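# Tension shutter spring one-third turn and bolt wheel

## Task

The shutter spring is too loose: turn its tension wheel one third of a revolution in the tightening direction so it sits at the blue-marked slot, then slide the locking bolt all the way in so the wheel stays there. It only counts if the wheel and bolt remain in place by themselves once the robot lets go.

## Robot and tools

Robot: two arms, left_arm and right_arm, each with six revolute joints and a parallel two-finger gripper. Bases in the scene frame: left_arm at (-0.035, +0.331, 0) m, quat_wxyz (+0.999, 0, 0, +0.034); right_arm at (+0.031, -0.302, 0) m, quat_wxyz (+0.999, 0, 0, -0.044). Joint ranges in rad, base outward: waist -2.880..2.880, shoulder 0.000..3.142, elbow 0.000..3.019, wrist pitch -1.693..1.571, wrist yaw -1.571..1.571, wrist roll -2.094..2.094. The elbow never quite straightens.

Frame: a single scene frame for both arms. Origin on the table surface midway between the arms, +x away from the robot over the table, +z up, left_arm on the +y side. The arm names do not correspond to image left/right. In the gripper's own frame the fingers extend along +z and close along y. end_effector_position is the point between the pads, roughly 1 cm short of the fingertips.

execute_actions(actions, pictures): actions is a list holding zero or one item. An empty list only reports the state. An item {"rows": [...], "steps": n} drives the arms: 1 to 15 rows, n from 1 to 15 (default 15), each step lasting 1/30 s. Row k is used on step k, and the final row is reused if steps outnumber rows. An item with only "steps" (up to 300) is a pause, measured from the previous result, so thinking time is included. pictures (true/false) chooses whether camera images come back; by default they do. A refused call moves nothing.

Row layout (used by execute_actions and by move's target): exactly 16 numbers, always for both arms. First left_arm: x, y, z, qw, qx, qy, qz, opening; then right_arm in the same order. x, y, z is an absolute gripper position in metres and qw..qz an absolute orientation (w first), both in the scene frame, so these are poses, not offsets. opening runs from -1 (closed) to +1 (fully open, 0.094 m). A call is rejected if any target lies more than 0.6 m from that arm's last reported position along any gripper axis. Every step, the controller limits the commanded pose to at most 70 mm and 16 degrees away from the measured one, then solves inverse kinematics, favouring position over orientation. After an action ends, each arm only continues to its last clipped pose, so long reaches need several calls. To hold an orientation, resend the identical quaternion every row rather than copying the drifted reported one. An arm meant to stay still should receive its last reported full pose and desired opening on every call.

move(target, speed): target is one 16-number row as above (absolute poses). speed is the path top speed in m/s, 0.002 to 0.5, default 0.25; rotation capped at twice that value in rad/s. Both grippers follow straight lines that finish together, lasting 0.5 to 10 s (cut off at 10 s). Orientation takes the shorter way round. Openings are applied at the start. Paths ignore obstacles and the other arm, and grippers may lag, deviate or overshoot the speed, especially near full reach. The result adds a "move:" line with the ending (done, off_target, moving, held, fault), any limits (paced: the pose sent was clipped; held: a check blocked steps, after which the arm may jump faster) and each gripper's distance to its pose. Faster contact hits harder; a target placed deeper past contact pushes harder.

wait(seconds): 0 to 10 s of simulation with no new commands.

zoom_image(camera, region): camera is one of cam_head_left, cam_head_right, cam_high, cam_low, cam_left_wrist, cam_right_wrist (all 504x504). region is [x0, y0, x1, y1] in pixels from the top-left, no larger than 504 by 504.

read_manual(section): returns URDF licence text ("licences"); no motion.

finished_scene(scene): ends the current scene (give its number) irreversibly and reports whether the goal was met. Answering without any tool call also ends the run.

Reading results: the state line lists each arm's gripper position and quaternion; printed positions can be off, more so at long reach, and motions tend to finish about 1 cm low. HELD marks steps where the clearance check withheld all or part of a row; a "pose unreachable" line names the affected arm. "Hand target" is the pose the controller is currently chasing. grip_measured is the finger opening on the command scale (each gripper has its own fixed error of up to about 1 mm); the last Joint positions number is the opening in metres. Joint torques are raw drive outputs with offsets and noise, nonzero even in free air. MOTOR HOT appears at 85 °C; at 100 °C an OVER-TEMPERATURE FAULT drops that arm until it cools. FAULT lines report stops.

Gripping: command roughly 0.03 below grip_measured for a firm hold, less for a gentle one. Pads exert about 50-62 N, less on parts under about 2 mm thick, with a brief spike on first contact.

Avoid: letting the arms collide or push each other, knocking anything off the table, dropping or slamming parts, and very hard pushes. Held parts may occasionally be tugged and loose objects nudged. The simulation keeps running while you compose replies.

Each tool is called after "Call:" as name(argument=value, ...), one argument or row to a line, values as JSON.

## Session

Call:
execute_actions(
  actions=[],
)

Scene clock: 0.00 s of 5400.00 s.
left_arm: end_effector_position=(+0.3018, +0.6949, +0.3617) grip_measured=+1.000 end_effector_quat_wxyz=(+0.723, +0.134, +0.677, -0.035) | right_arm: end_effector_position=(+0.2082, -0.5747, +0.3588) grip_measured=+1.000 end_effector_quat_wxyz=(+0.003, -0.366, +0.844, -0.392)
Joint positions: left_arm=[ 1.105  1.423  0.922  0.803  1.409 -0.151  0.094] | right_arm=[-0.807  0.72   0.982 -1.045  0.186 -1.791  0.094]
Joint velocities: left_arm=[-0.015  0.005  0.002  0.012  0.022  0.066  0.   ] | right_arm=[ 0.005  0.005 -0.002  0.002  0.007 -0.037  0.   ]
Joint torques (N m, as the arm reports them, + toward a larger angle): no reading
Motor temperatures (°C, as the motors report them): left_arm=[28 28 28 27 29 29] | right_arm=[30 28 30 29 27 28]
Hand target (left_arm): +0.303, +0.698, +0.375; +0.725, +0.145, +0.673, -0.023
Hand target (right_arm): +0.210, -0.576, +0.373; +0.006, -0.362, +0.840, -0.404

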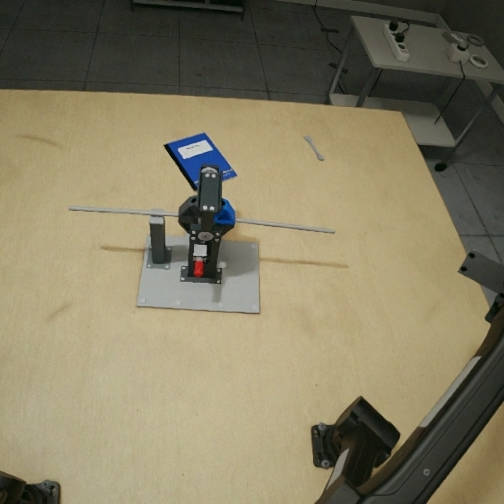

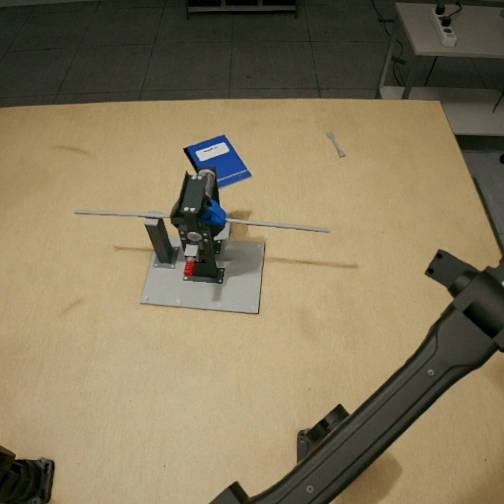

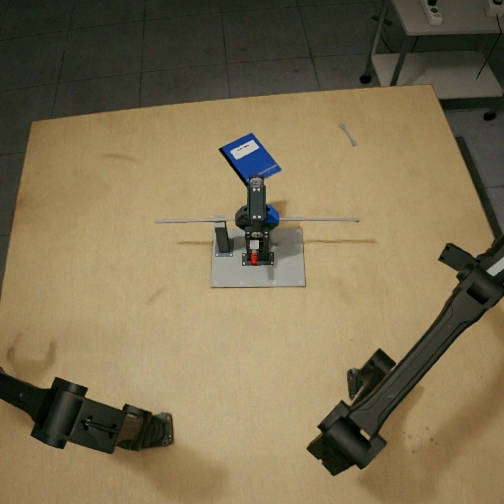

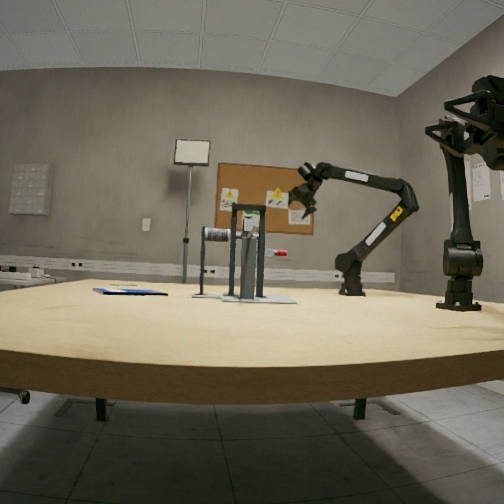

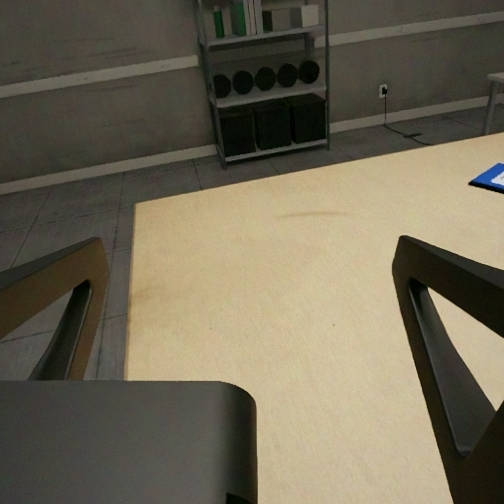

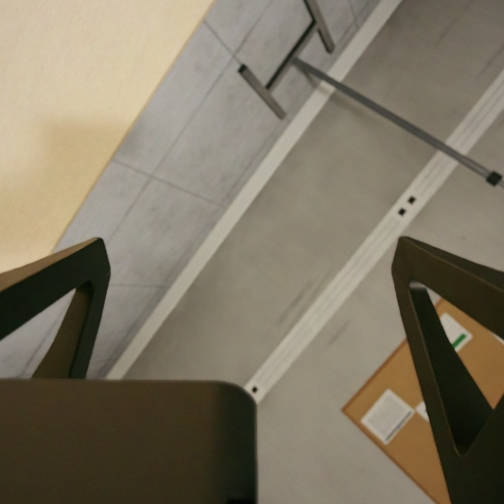

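Call:
zoom_image(
  camera="cam_head_left",
  region=[120,150,290,320],
)

Call:
zoom_image(
  camera="cam_head_right",
  region=[120,150,290,320],
)

Call:
zoom_image(
  camera="cam_low",
  region=[180,190,310,320],
)

Region (120, 150, 290, 320) of cam_head_left's 504x504 image, scaled by 2.965, with more detail than that image has.

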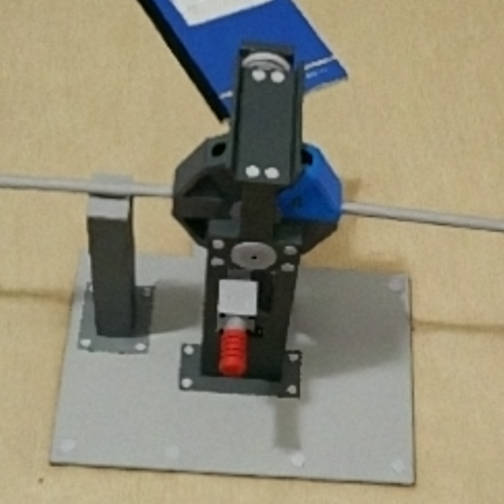

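Region (120, 150, 290, 320) of cam_head_right's 504x504 image, scaled by 2.965, with more detail than that image has.

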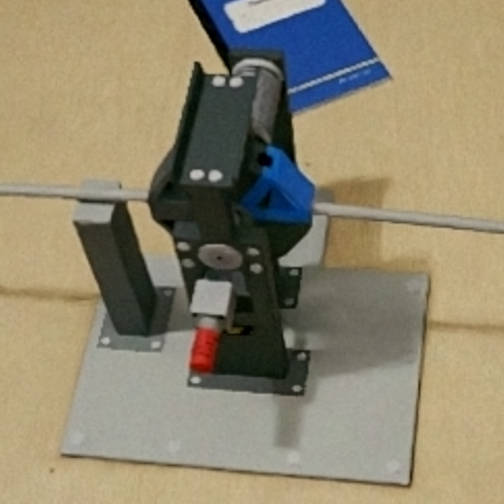

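Region (180, 190, 310, 320) of cam_low's 504x504 image, scaled by 3.877, with more detail than that image has.

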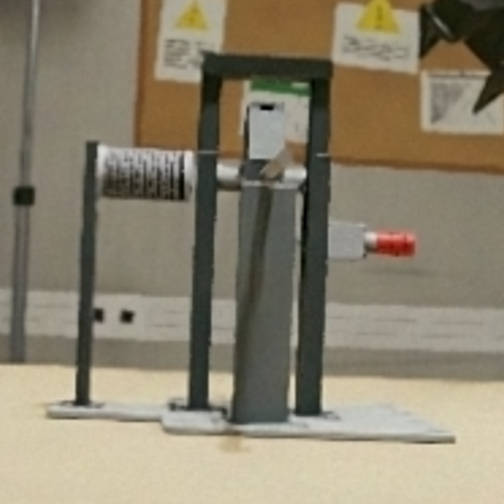

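Call:
move(
  target=[0.42,0.25,0.33,0,-0.707,0.707,0,1,0.22,-0.08,0.22,0.75,0,0.66,0,1],
  speed=0.4,
)

Scene clock: 13.97 s of 5400.00 s.
left_arm: end_effector_position=(+0.4102, +0.2452, +0.3110) grip_measured=+1.000 end_effector_quat_wxyz=(+0.007, +0.702, -0.712, +0.018) | right_arm: end_effector_position=(+0.2137, -0.2138, +0.2547) grip_measured=+1.000 end_effector_quat_wxyz=(+0.624, -0.219, +0.738, -0.136)
Joint positions: left_arm=[-0.246  1.517  1.634 -1.666  0.032 -1.735  0.094] | right_arm=[ 1.485  0.083  0.352 -0.919  1.262  0.125  0.094]
Joint velocities: left_arm=[ 0.005 -0.024 -0.002 -0.007  0.037  0.066  0.   ] | right_arm=[ 0.005 -0.015  0.022 -0.017  0.022  0.037  0.   ]
Joint torques (N m, as the arm reports them, + toward a larger angle): left_arm=[  0.43 -12.3   14.68  -0.69   0.09  -0.1 ] | right_arm=[-0.33  4.65 10.55  0.91  0.25  0.14]
Motor temperatures (°C, as the motors report them): left_arm=[28 29 34 27 29 29] | right_arm=[30 29 36 30 27 28]
Hand target (left_arm): +0.420, +0.241, +0.328; -0.002, +0.705, -0.709, +0.032
Hand target (right_arm): +0.214, -0.214, +0.256; +0.624, -0.218, +0.738, -0.135
Off the commanded pose (left_arm): 0.022 m, 2 deg.
Off the commanded pose (right_arm): 0.138 m, 34 deg; position and orientation clipped at the last step of the last action.
joint sent to its limit (left arm) — the command would take joint 4 (wrist pitch) past its lower limit, so that joint was sent only as far as its limit.
After step 90, 7.37 s passed at rest.
move: held (right_arm), off_target (left_arm); limits=paced,held; held on 34 of 108 steps (right_arm), including the last (right_arm)
pose unreachable (right arm): on one or more control steps of this call this arm could not follow its commanded pose, so it was not sent that pose on those steps. On the call's last step it was still not sent that pose. It may still have moved: this result reports where it is.
cause: the commanded pose would bring two parts of the arm too close to each other (its wrist (the part past joint 4) and its wrist camera, with joints 5 (wrist yaw) and 6 (wrist roll) between them).

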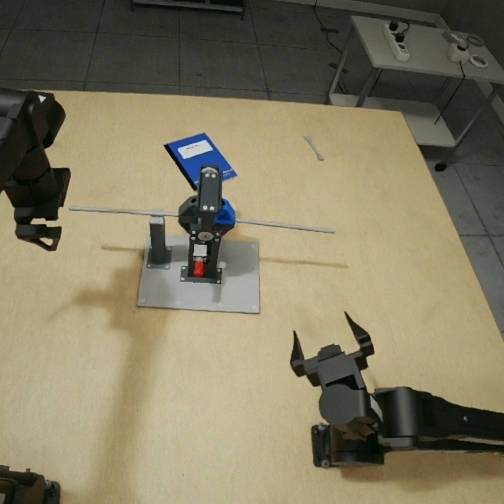

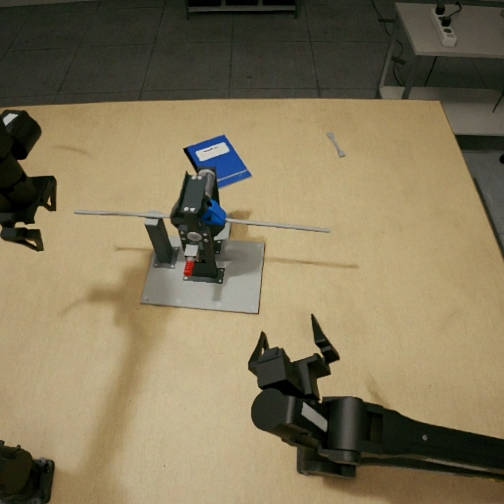

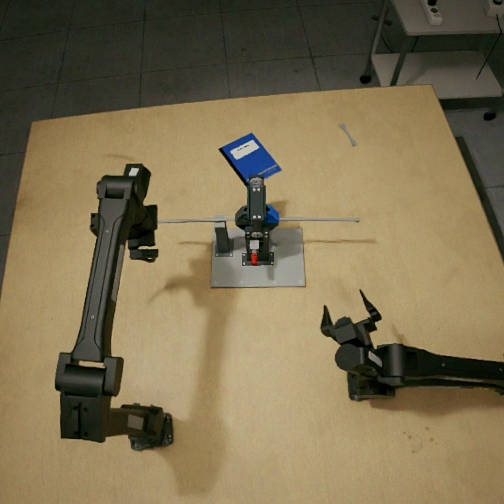

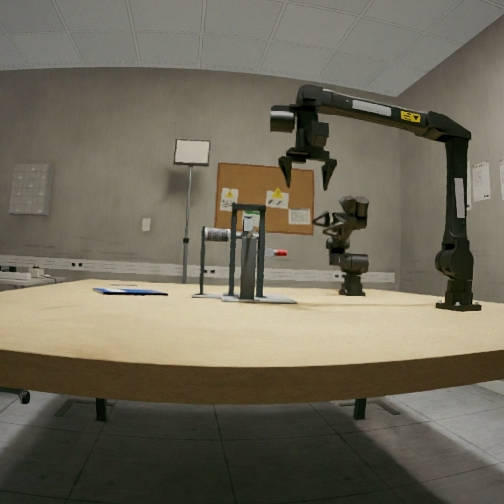

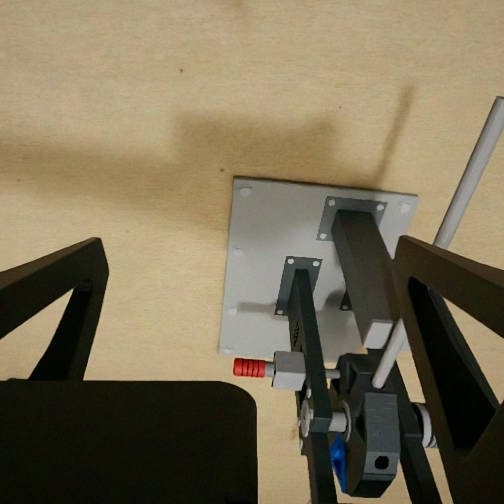

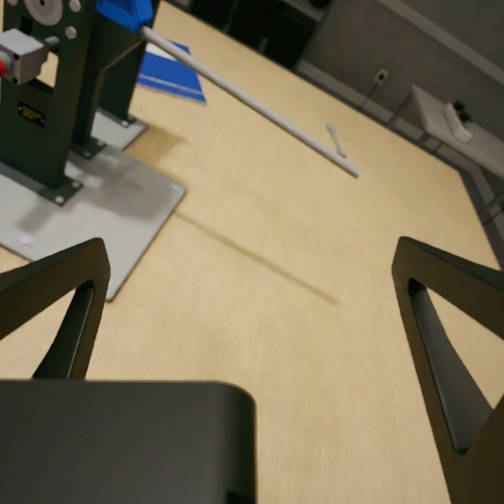

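Call:
move(
  target=[0.36,-0.015,0.2,0.383,0.048,0.924,-0.02,0.3,0.42,-0.22,0.2,0.526,0.526,0.474,0.474,0.6],
)

Scene clock: 33.13 s of 5400.00 s.
left_arm: end_effector_position=(+0.3515, -0.0159, +0.1989) grip_measured=+0.302 end_effector_quat_wxyz=(+0.372, +0.044, +0.927, -0.014) | right_arm: end_effector_position=(+0.4049, -0.2235, +0.1762) grip_measured=+0.603 end_effector_quat_wxyz=(+0.508, +0.535, +0.501, +0.452)
Joint positions: left_arm=[-0.965  1.418  1.071 -0.642 -0.525 -0.641  0.061] | right_arm=[0.526 1.131 0.2   0.845 0.528 1.589 0.075]
Joint velocities: left_arm=[-0.015 -0.005 -0.012  0.012 -0.051  0.022 -0.002] | right_arm=[-0.005  0.005  0.002 -0.022  0.081 -0.051 -0.   ]
Joint torques (N m, as the arm reports them, + toward a larger angle): left_arm=[  0.27 -12.24   9.81   1.49  -0.34   0.06] | right_arm=[-1.33 -2.61 10.66  2.39  0.08  0.14]
Motor temperatures (°C, as the motors report them): left_arm=[28 30 37 27 29 29] | right_arm=[30 29 38 30 27 28]
Hand target (left_arm): +0.351, -0.019, +0.202; +0.378, +0.049, +0.924, -0.019
Hand target (right_arm): +0.417, -0.224, +0.196; +0.515, +0.536, +0.475, +0.471
Off the commanded pose (left_arm): 0.009 m, 2 deg.
Off the commanded pose (right_arm): 0.028 m, 5 deg.
After step 90, 11.40 s passed at rest.
move: off_target (right_arm)

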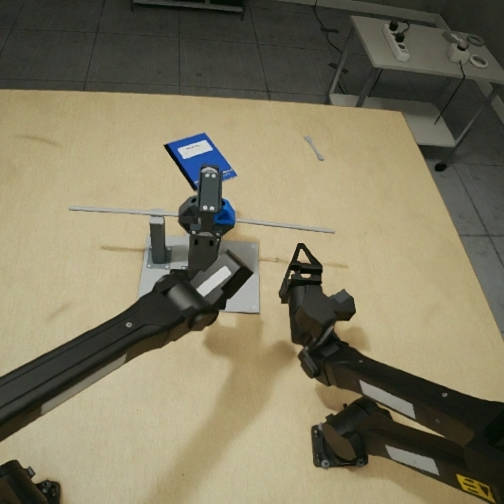

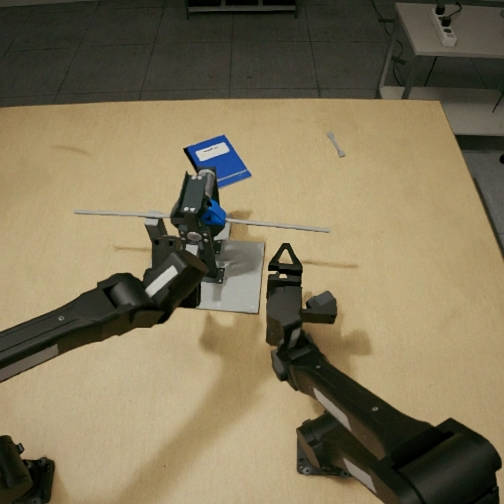

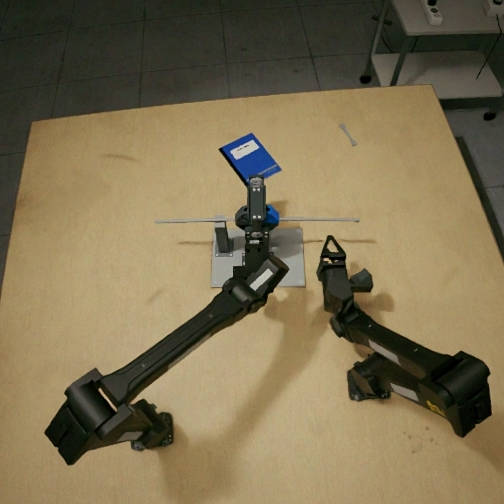

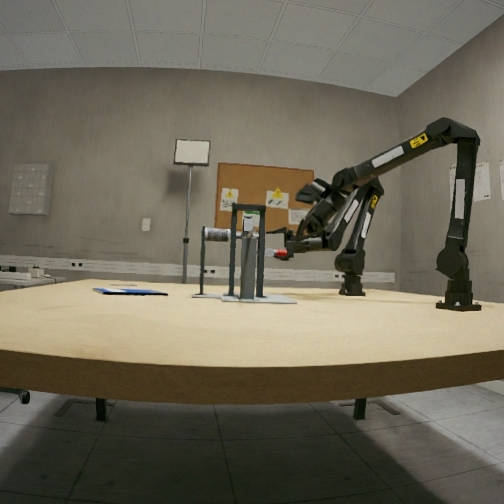

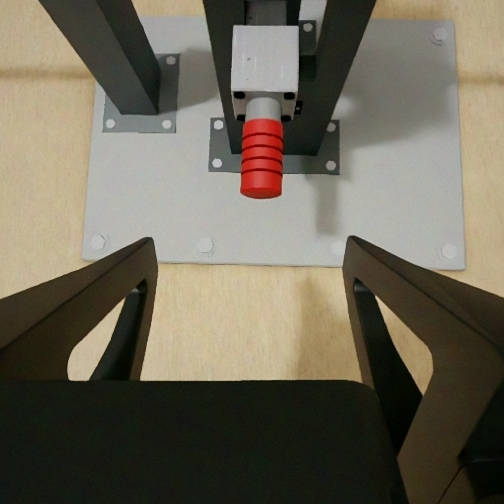

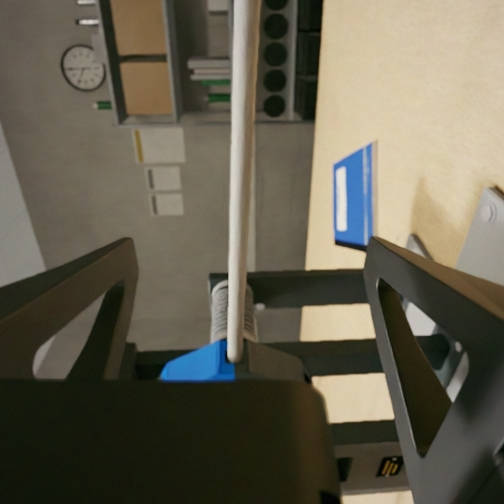

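Call:
move(
  target=[0.408,-0.026,0.145,0.383,0.048,0.924,-0.02,0.3,0.497,-0.21,0.2,0.535,0.52,0.465,0.48,0.6],
  speed=0.1,
)

Scene clock: 36.80 s of 5400.00 s.
left_arm: end_effector_position=(+0.4024, -0.0241, +0.1492) grip_measured=+0.302 end_effector_quat_wxyz=(+0.382, +0.046, +0.923, -0.020) | right_arm: end_effector_position=(+0.4865, -0.2086, +0.1837) grip_measured=+0.603 end_effector_quat_wxyz=(+0.523, +0.527, +0.479, +0.468)
Joint positions: left_arm=[-0.892  1.561  1.071 -0.439 -0.486 -0.56   0.061] | right_arm=[0.463 1.427 0.396 1.014 0.478 1.571 0.075]
Joint velocities: left_arm=[-0.024 -0.005 -0.002 -0.002 -0.022  0.022 -0.001] | right_arm=[ 0.005  0.005 -0.007 -0.017  0.007  0.007 -0.   ]
Joint torques (N m, as the arm reports them, + toward a larger angle): left_arm=[  0.82 -12.27  10.03   1.61  -0.12   0.02] | right_arm=[-1.61 -6.66  9.28  2.36 -0.2  -0.05]
Motor temperatures (°C, as the motors report them): left_arm=[28 30 36 27 29 29] | right_arm=[30 29 38 30 27 28]
Hand target (left_arm): +0.408, -0.026, +0.144; +0.383, +0.048, +0.922, -0.020
Hand target (right_arm): +0.497, -0.210, +0.199; +0.534, +0.520, +0.464, +0.479
Off the commanded pose (left_arm): 0.007 m, 0 deg.
Off the commanded pose (right_arm): 0.019 m, 3 deg.
move: off_target (right_arm)

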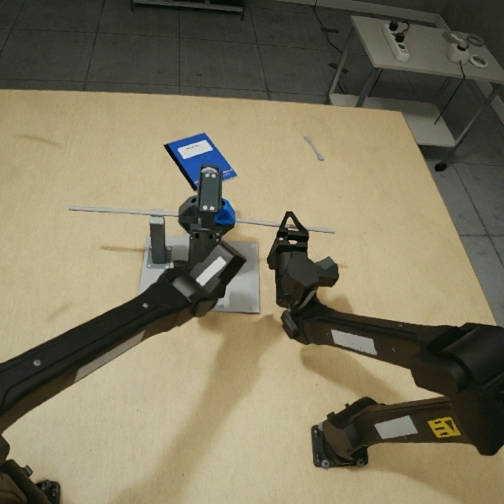

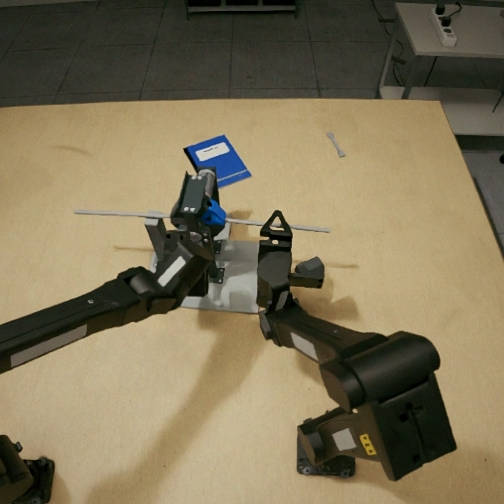

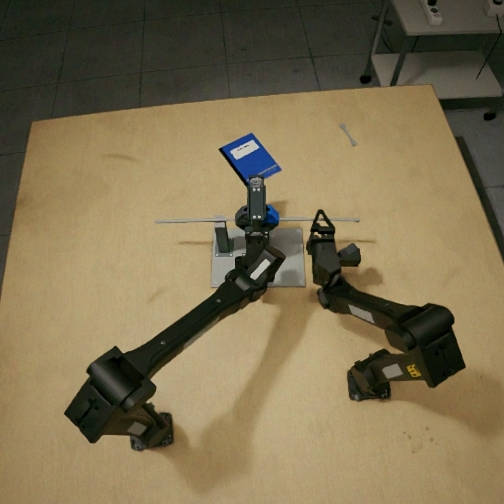

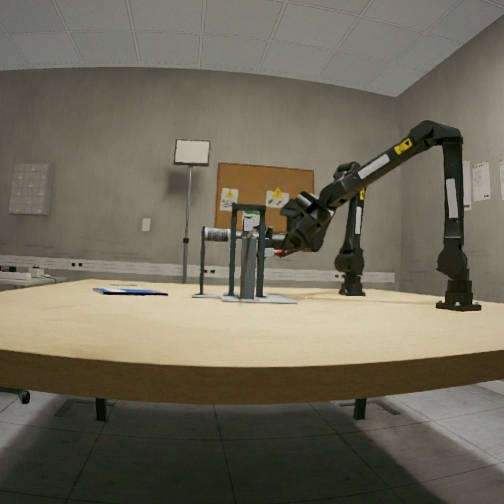

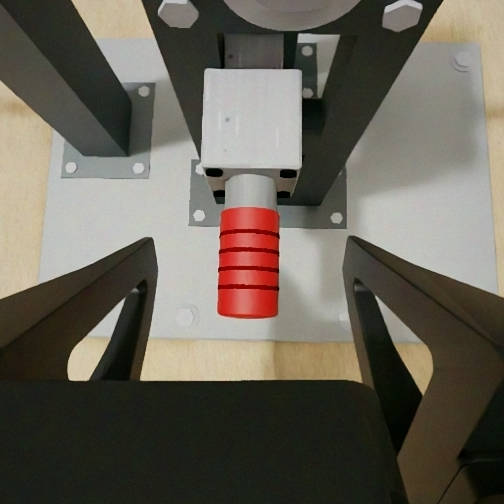

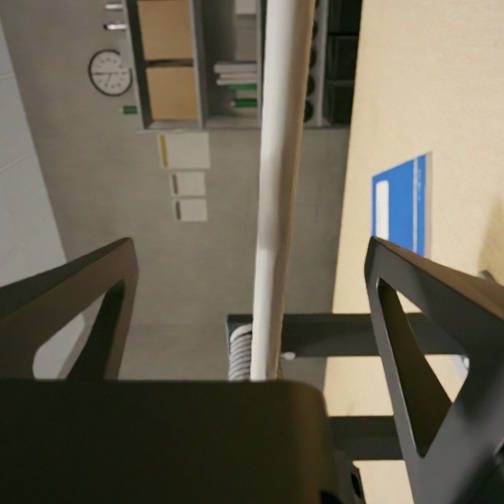

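Call:
move(
  target=[0.408,-0.026,0.134,0.383,0.048,0.924,-0.02,0.3,0.505,-0.21,0.187,0.535,0.52,0.465,0.48,-0.3],
  speed=0.1,
)

Call:
move(
  target=[0.408,-0.026,0.134,0.383,0.048,0.924,-0.02,-0.7,0.505,-0.21,0.187,0.535,0.52,0.465,0.48,-0.85],
)

Scene clock: 40.90 s of 5400.00 s.
left_arm: end_effector_position=(+0.4038, -0.0260, +0.1454) grip_measured=+0.302 end_effector_quat_wxyz=(+0.385, +0.045, +0.921, -0.024) | right_arm: end_effector_position=(+0.4932, -0.2090, +0.1714) grip_measured=-0.297 end_effector_quat_wxyz=(+0.523, +0.527, +0.480, +0.468)
Joint positions: left_arm=[-0.892  1.568  1.064 -0.413 -0.485 -0.559  0.061] | right_arm=[0.454 1.491 0.405 1.069 0.469 1.569 0.033]
Joint velocities: left_arm=[-0.015 -0.005 -0.012 -0.002 -0.11   0.081 -0.001] | right_arm=[ 0.005 -0.015 -0.002  0.017 -0.051 -0.007  0.001]
Joint torques (N m, as the arm reports them, + toward a larger angle): left_arm=[  0.82 -11.87   9.32   1.7   -0.11   0.04] | right_arm=[-1.59 -7.4   9.04  2.4  -0.19 -0.06]
Motor temperatures (°C, as the motors report them): left_arm=[28 30 35 27 29 29] | right_arm=[30 29 38 30 27 28]
Hand target (left_arm): +0.408, -0.026, +0.134; +0.382, +0.048, +0.923, -0.020
Hand target (right_arm): +0.504, -0.210, +0.187; +0.534, +0.520, +0.464, +0.479
Off the commanded pose (left_arm): 0.012 m, 1 deg.
Off the commanded pose (right_arm): 0.020 m, 3 deg.
After step 90, 0.27 s passed at rest.
move: off_target (left_arm, right_arm)

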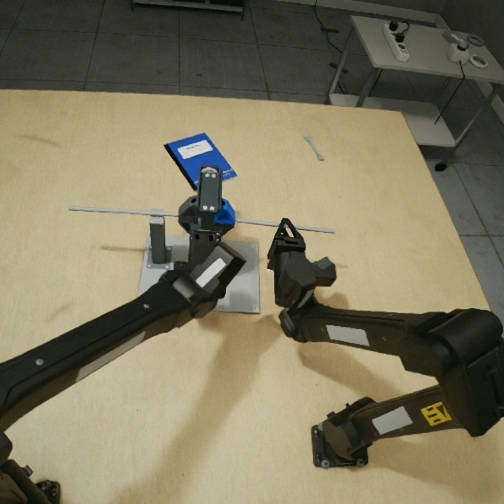

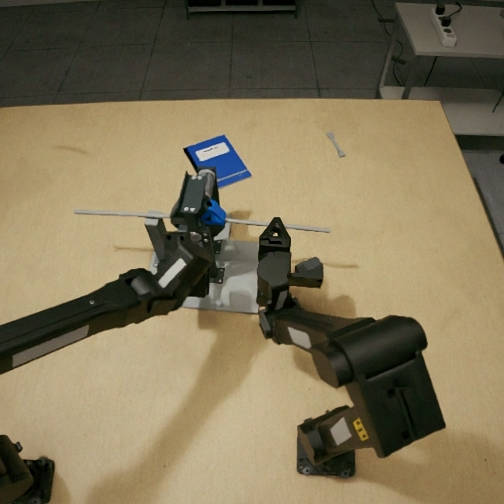

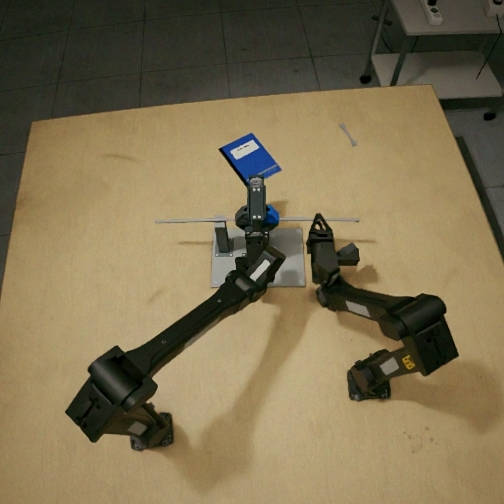

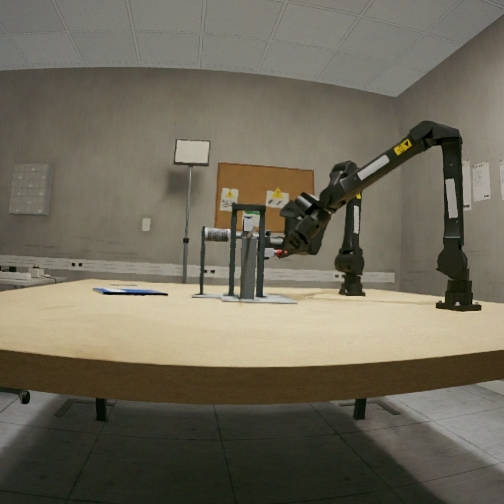

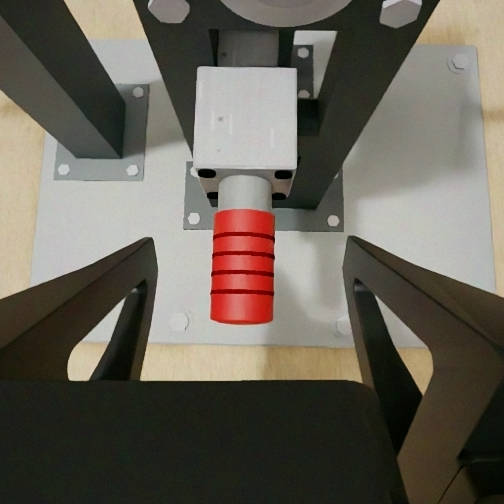

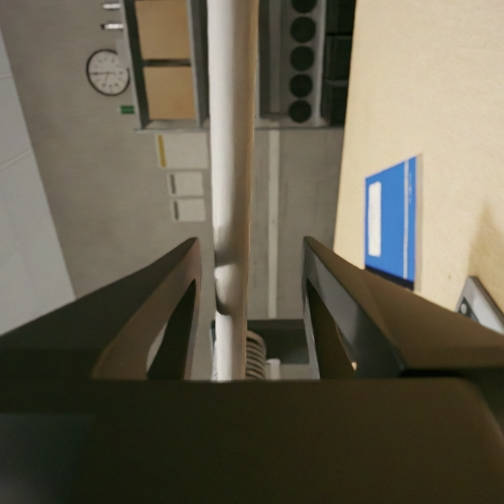

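Scene clock: 41.60 s of 5400.00 s.
left_arm: end_effector_position=(+0.4041, -0.0240, +0.1448) grip_measured=-0.666 end_effector_quat_wxyz=(+0.386, +0.045, +0.921, -0.020) | right_arm: end_effector_position=(+0.4941, -0.2091, +0.1770) grip_measured=-0.824 end_effector_quat_wxyz=(+0.525, +0.526, +0.473, +0.474)
Joint positions: left_arm=[-0.891  1.568  1.062 -0.413 -0.491 -0.557  0.016] | right_arm=[0.454 1.485 0.408 1.075 0.469 1.573 0.008]
Joint velocities: left_arm=[-0.005 -0.005 -0.007  0.002 -0.007 -0.066 -0.   ] | right_arm=[ 0.005 -0.005  0.002 -0.012 -0.051 -0.007 -0.001]
Joint torques (N m, as the arm reports them, + toward a larger angle): left_arm=[  0.82 -11.87   9.49   1.68   0.11   0.03] | right_arm=[-1.48 -6.4   8.9   2.11 -0.25 -0.1 ]
Motor temperatures (°C, as the motors report them): left_arm=[28 30 35 27 29 29] | right_arm=[30 29 38 30 27 28]
Hand target (left_arm): +0.408, -0.026, +0.134; +0.383, +0.048, +0.922, -0.020
Hand target (right_arm): +0.505, -0.210, +0.187; +0.534, +0.520, +0.464, +0.479
Off the commanded pose (left_arm): 0.012 m, 1 deg.
Off the commanded pose (right_arm): 0.015 m, 2 deg.
move: off_target (left_arm, right_arm)

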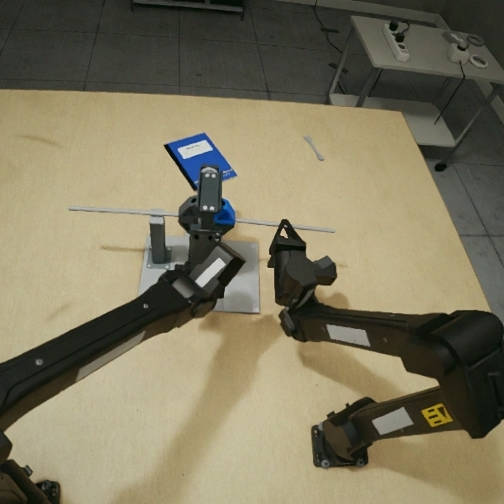

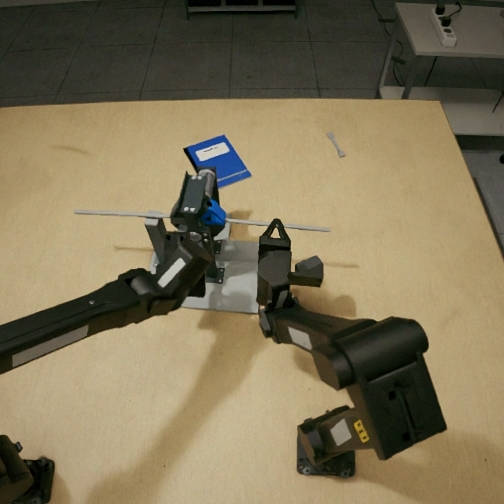

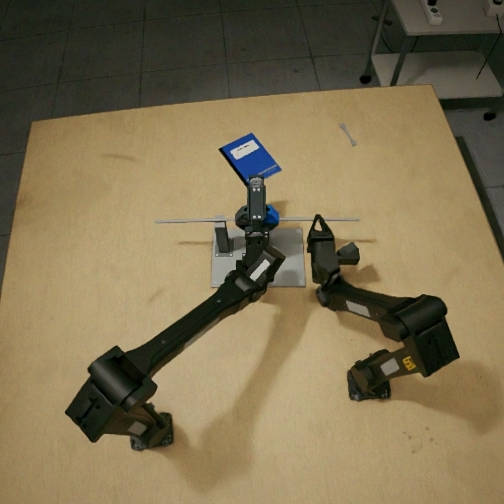

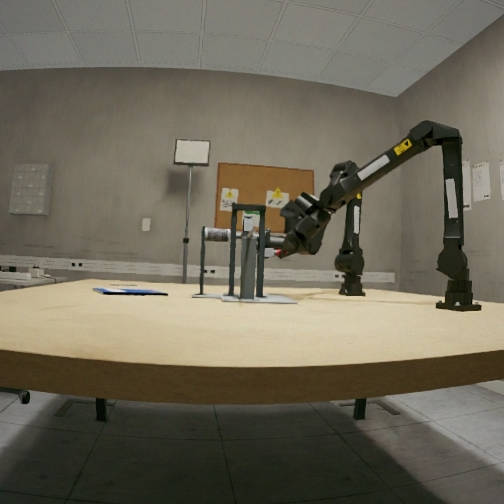

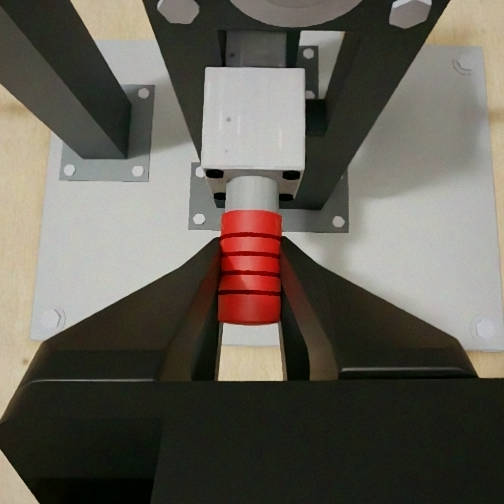

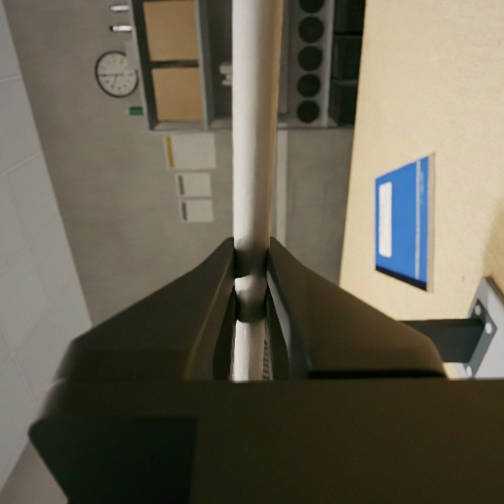

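Unload the bolt first, then pull.

Call:
move(
  target=[0.408,-0.026,0.134,0.383,0.048,0.924,-0.02,-0.7,0.497,-0.21,0.145,0.51,0.54,0.455,0.495,-0.87],
  speed=0.05,
)

Call:
move(
  target=[0.365,-0.02,0.142,0.383,0.048,0.924,-0.02,-0.7,0.497,-0.21,0.145,0.51,0.54,0.455,0.495,-0.87],
  speed=0.04,
)

Scene clock: 47.50 s of 5400.00 s.
left_arm: end_effector_position=(+0.4041, -0.0244, +0.1448) grip_measured=-0.666 end_effector_quat_wxyz=(+0.386, +0.045, +0.921, -0.021) | right_arm: end_effector_position=(+0.4971, -0.2090, +0.1719) grip_measured=-0.824 end_effector_quat_wxyz=(+0.527, +0.523, +0.441, +0.504)
Joint positions: left_arm=[-0.891  1.568  1.062 -0.412 -0.489 -0.557  0.016] | right_arm=[0.452 1.583 0.408 1.247 0.47  1.601 0.008]
Joint velocities: left_arm=[-0.015 -0.005  0.007  0.007  0.066 -0.037  0.   ] | right_arm=[-0.005 -0.005 -0.012  0.007 -0.051  0.037 -0.   ]
Joint torques (N m, as the arm reports them, + toward a larger angle): left_arm=[  0.75 -11.88   9.48   1.62   0.04   0.02] | right_arm=[-0.93 -4.74  4.31  0.85 -0.43  0.34]
Motor temperatures (°C, as the motors report them): left_arm=[28 30 35 27 29 29] | right_arm=[30 29 37 30 27 28]
Hand target (left_arm): +0.408, -0.026, +0.134; +0.382, +0.048, +0.923, -0.020
Hand target (right_arm): +0.495, -0.211, +0.146; +0.509, +0.540, +0.454, +0.493
Off the commanded pose (left_arm): 0.012 m, 1 deg.
Off the commanded pose (right_arm): 0.027 m, 3 deg.
After step 90, 1.93 s passed at rest.
move: off_target (left_arm, right_arm)

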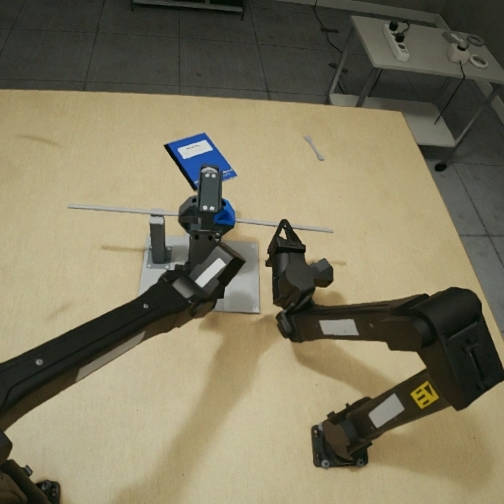

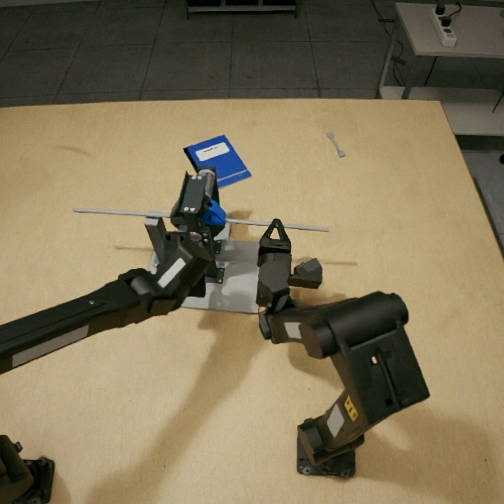

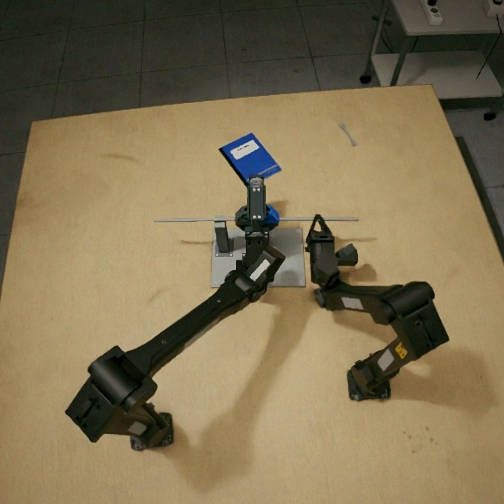

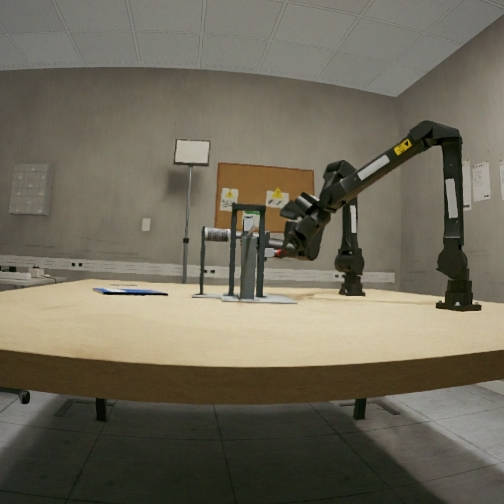

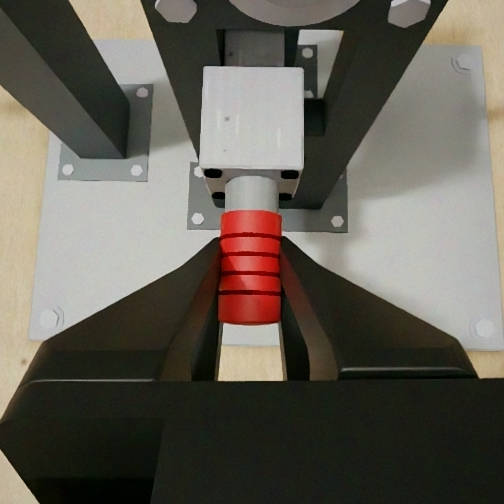

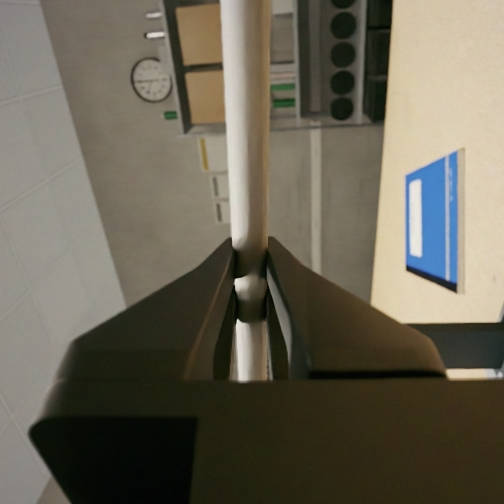

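Scene clock: 48.73 s of 5400.00 s.
left_arm: end_effector_position=(+0.3813, -0.0213, +0.1440) grip_measured=-0.666 end_effector_quat_wxyz=(+0.391, +0.043, +0.919, -0.020) | right_arm: end_effector_position=(+0.4971, -0.2089, +0.1726) grip_measured=-0.824 end_effector_quat_wxyz=(+0.528, +0.522, +0.440, +0.505)
Joint positions: left_arm=[-0.926  1.528  1.009 -0.407 -0.519 -0.587  0.016] | right_arm=[0.452 1.583 0.408 1.25  0.469 1.6   0.008]
Joint velocities: left_arm=[ 0.005 -0.015 -0.007  0.002 -0.095 -0.037 -0.001] | right_arm=[-0.015  0.005  0.007  0.002 -0.037 -0.037  0.   ]
Joint torques (N m, as the arm reports them, + toward a larger angle): left_arm=[ -1.12 -15.17   7.43  -0.26  -0.17  -0.19] | right_arm=[-0.88 -4.49  4.28  0.79 -0.44  0.35]
Motor temperatures (°C, as the motors report them): left_arm=[28 30 35 27 29 29] | right_arm=[30 29 37 30 27 28]
Hand target (left_arm): +0.365, -0.020, +0.142; +0.382, +0.048, +0.923, -0.020
Hand target (right_arm): +0.495, -0.211, +0.146; +0.509, +0.539, +0.454, +0.494
Off the commanded pose (left_arm): 0.017 m, 1 deg.
Off the commanded pose (right_arm): 0.028 m, 3 deg.
move: off_target (left_arm, right_arm)

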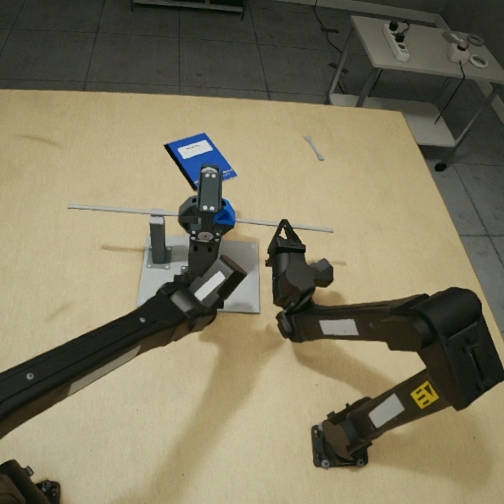

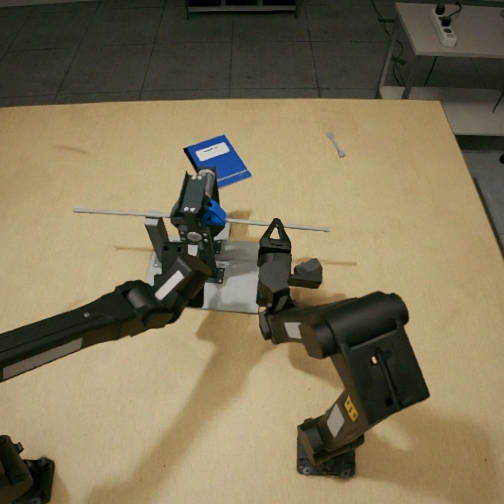

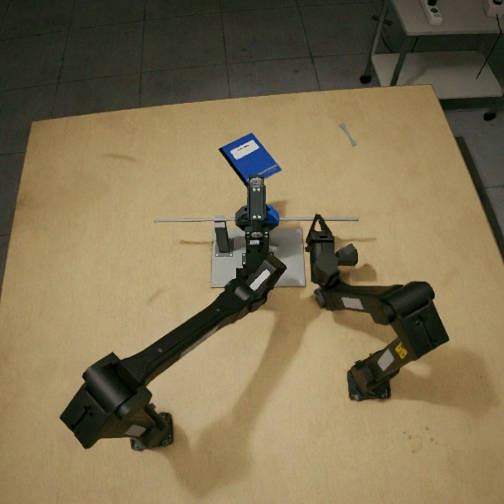

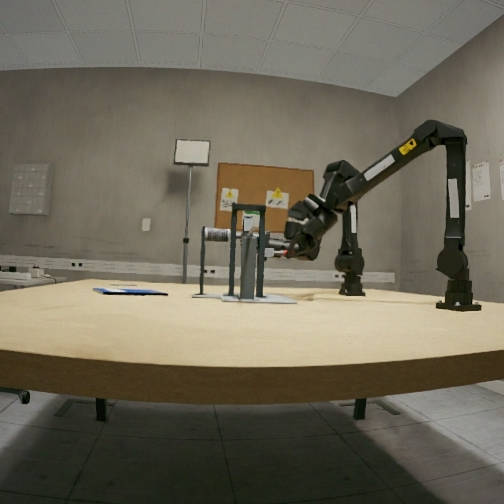

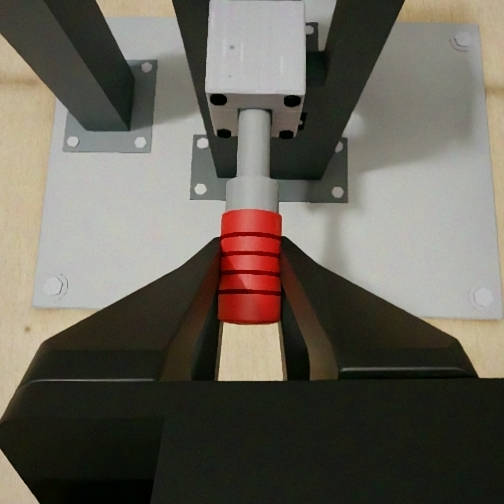

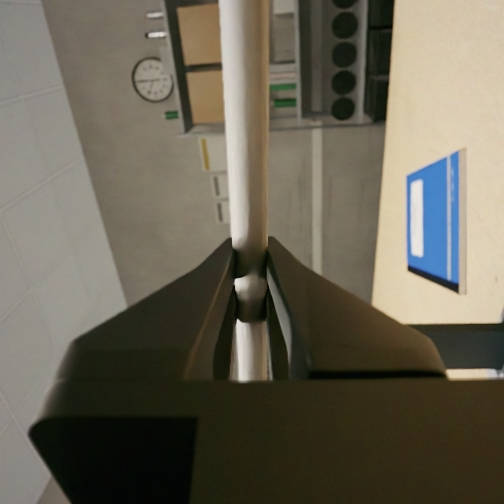

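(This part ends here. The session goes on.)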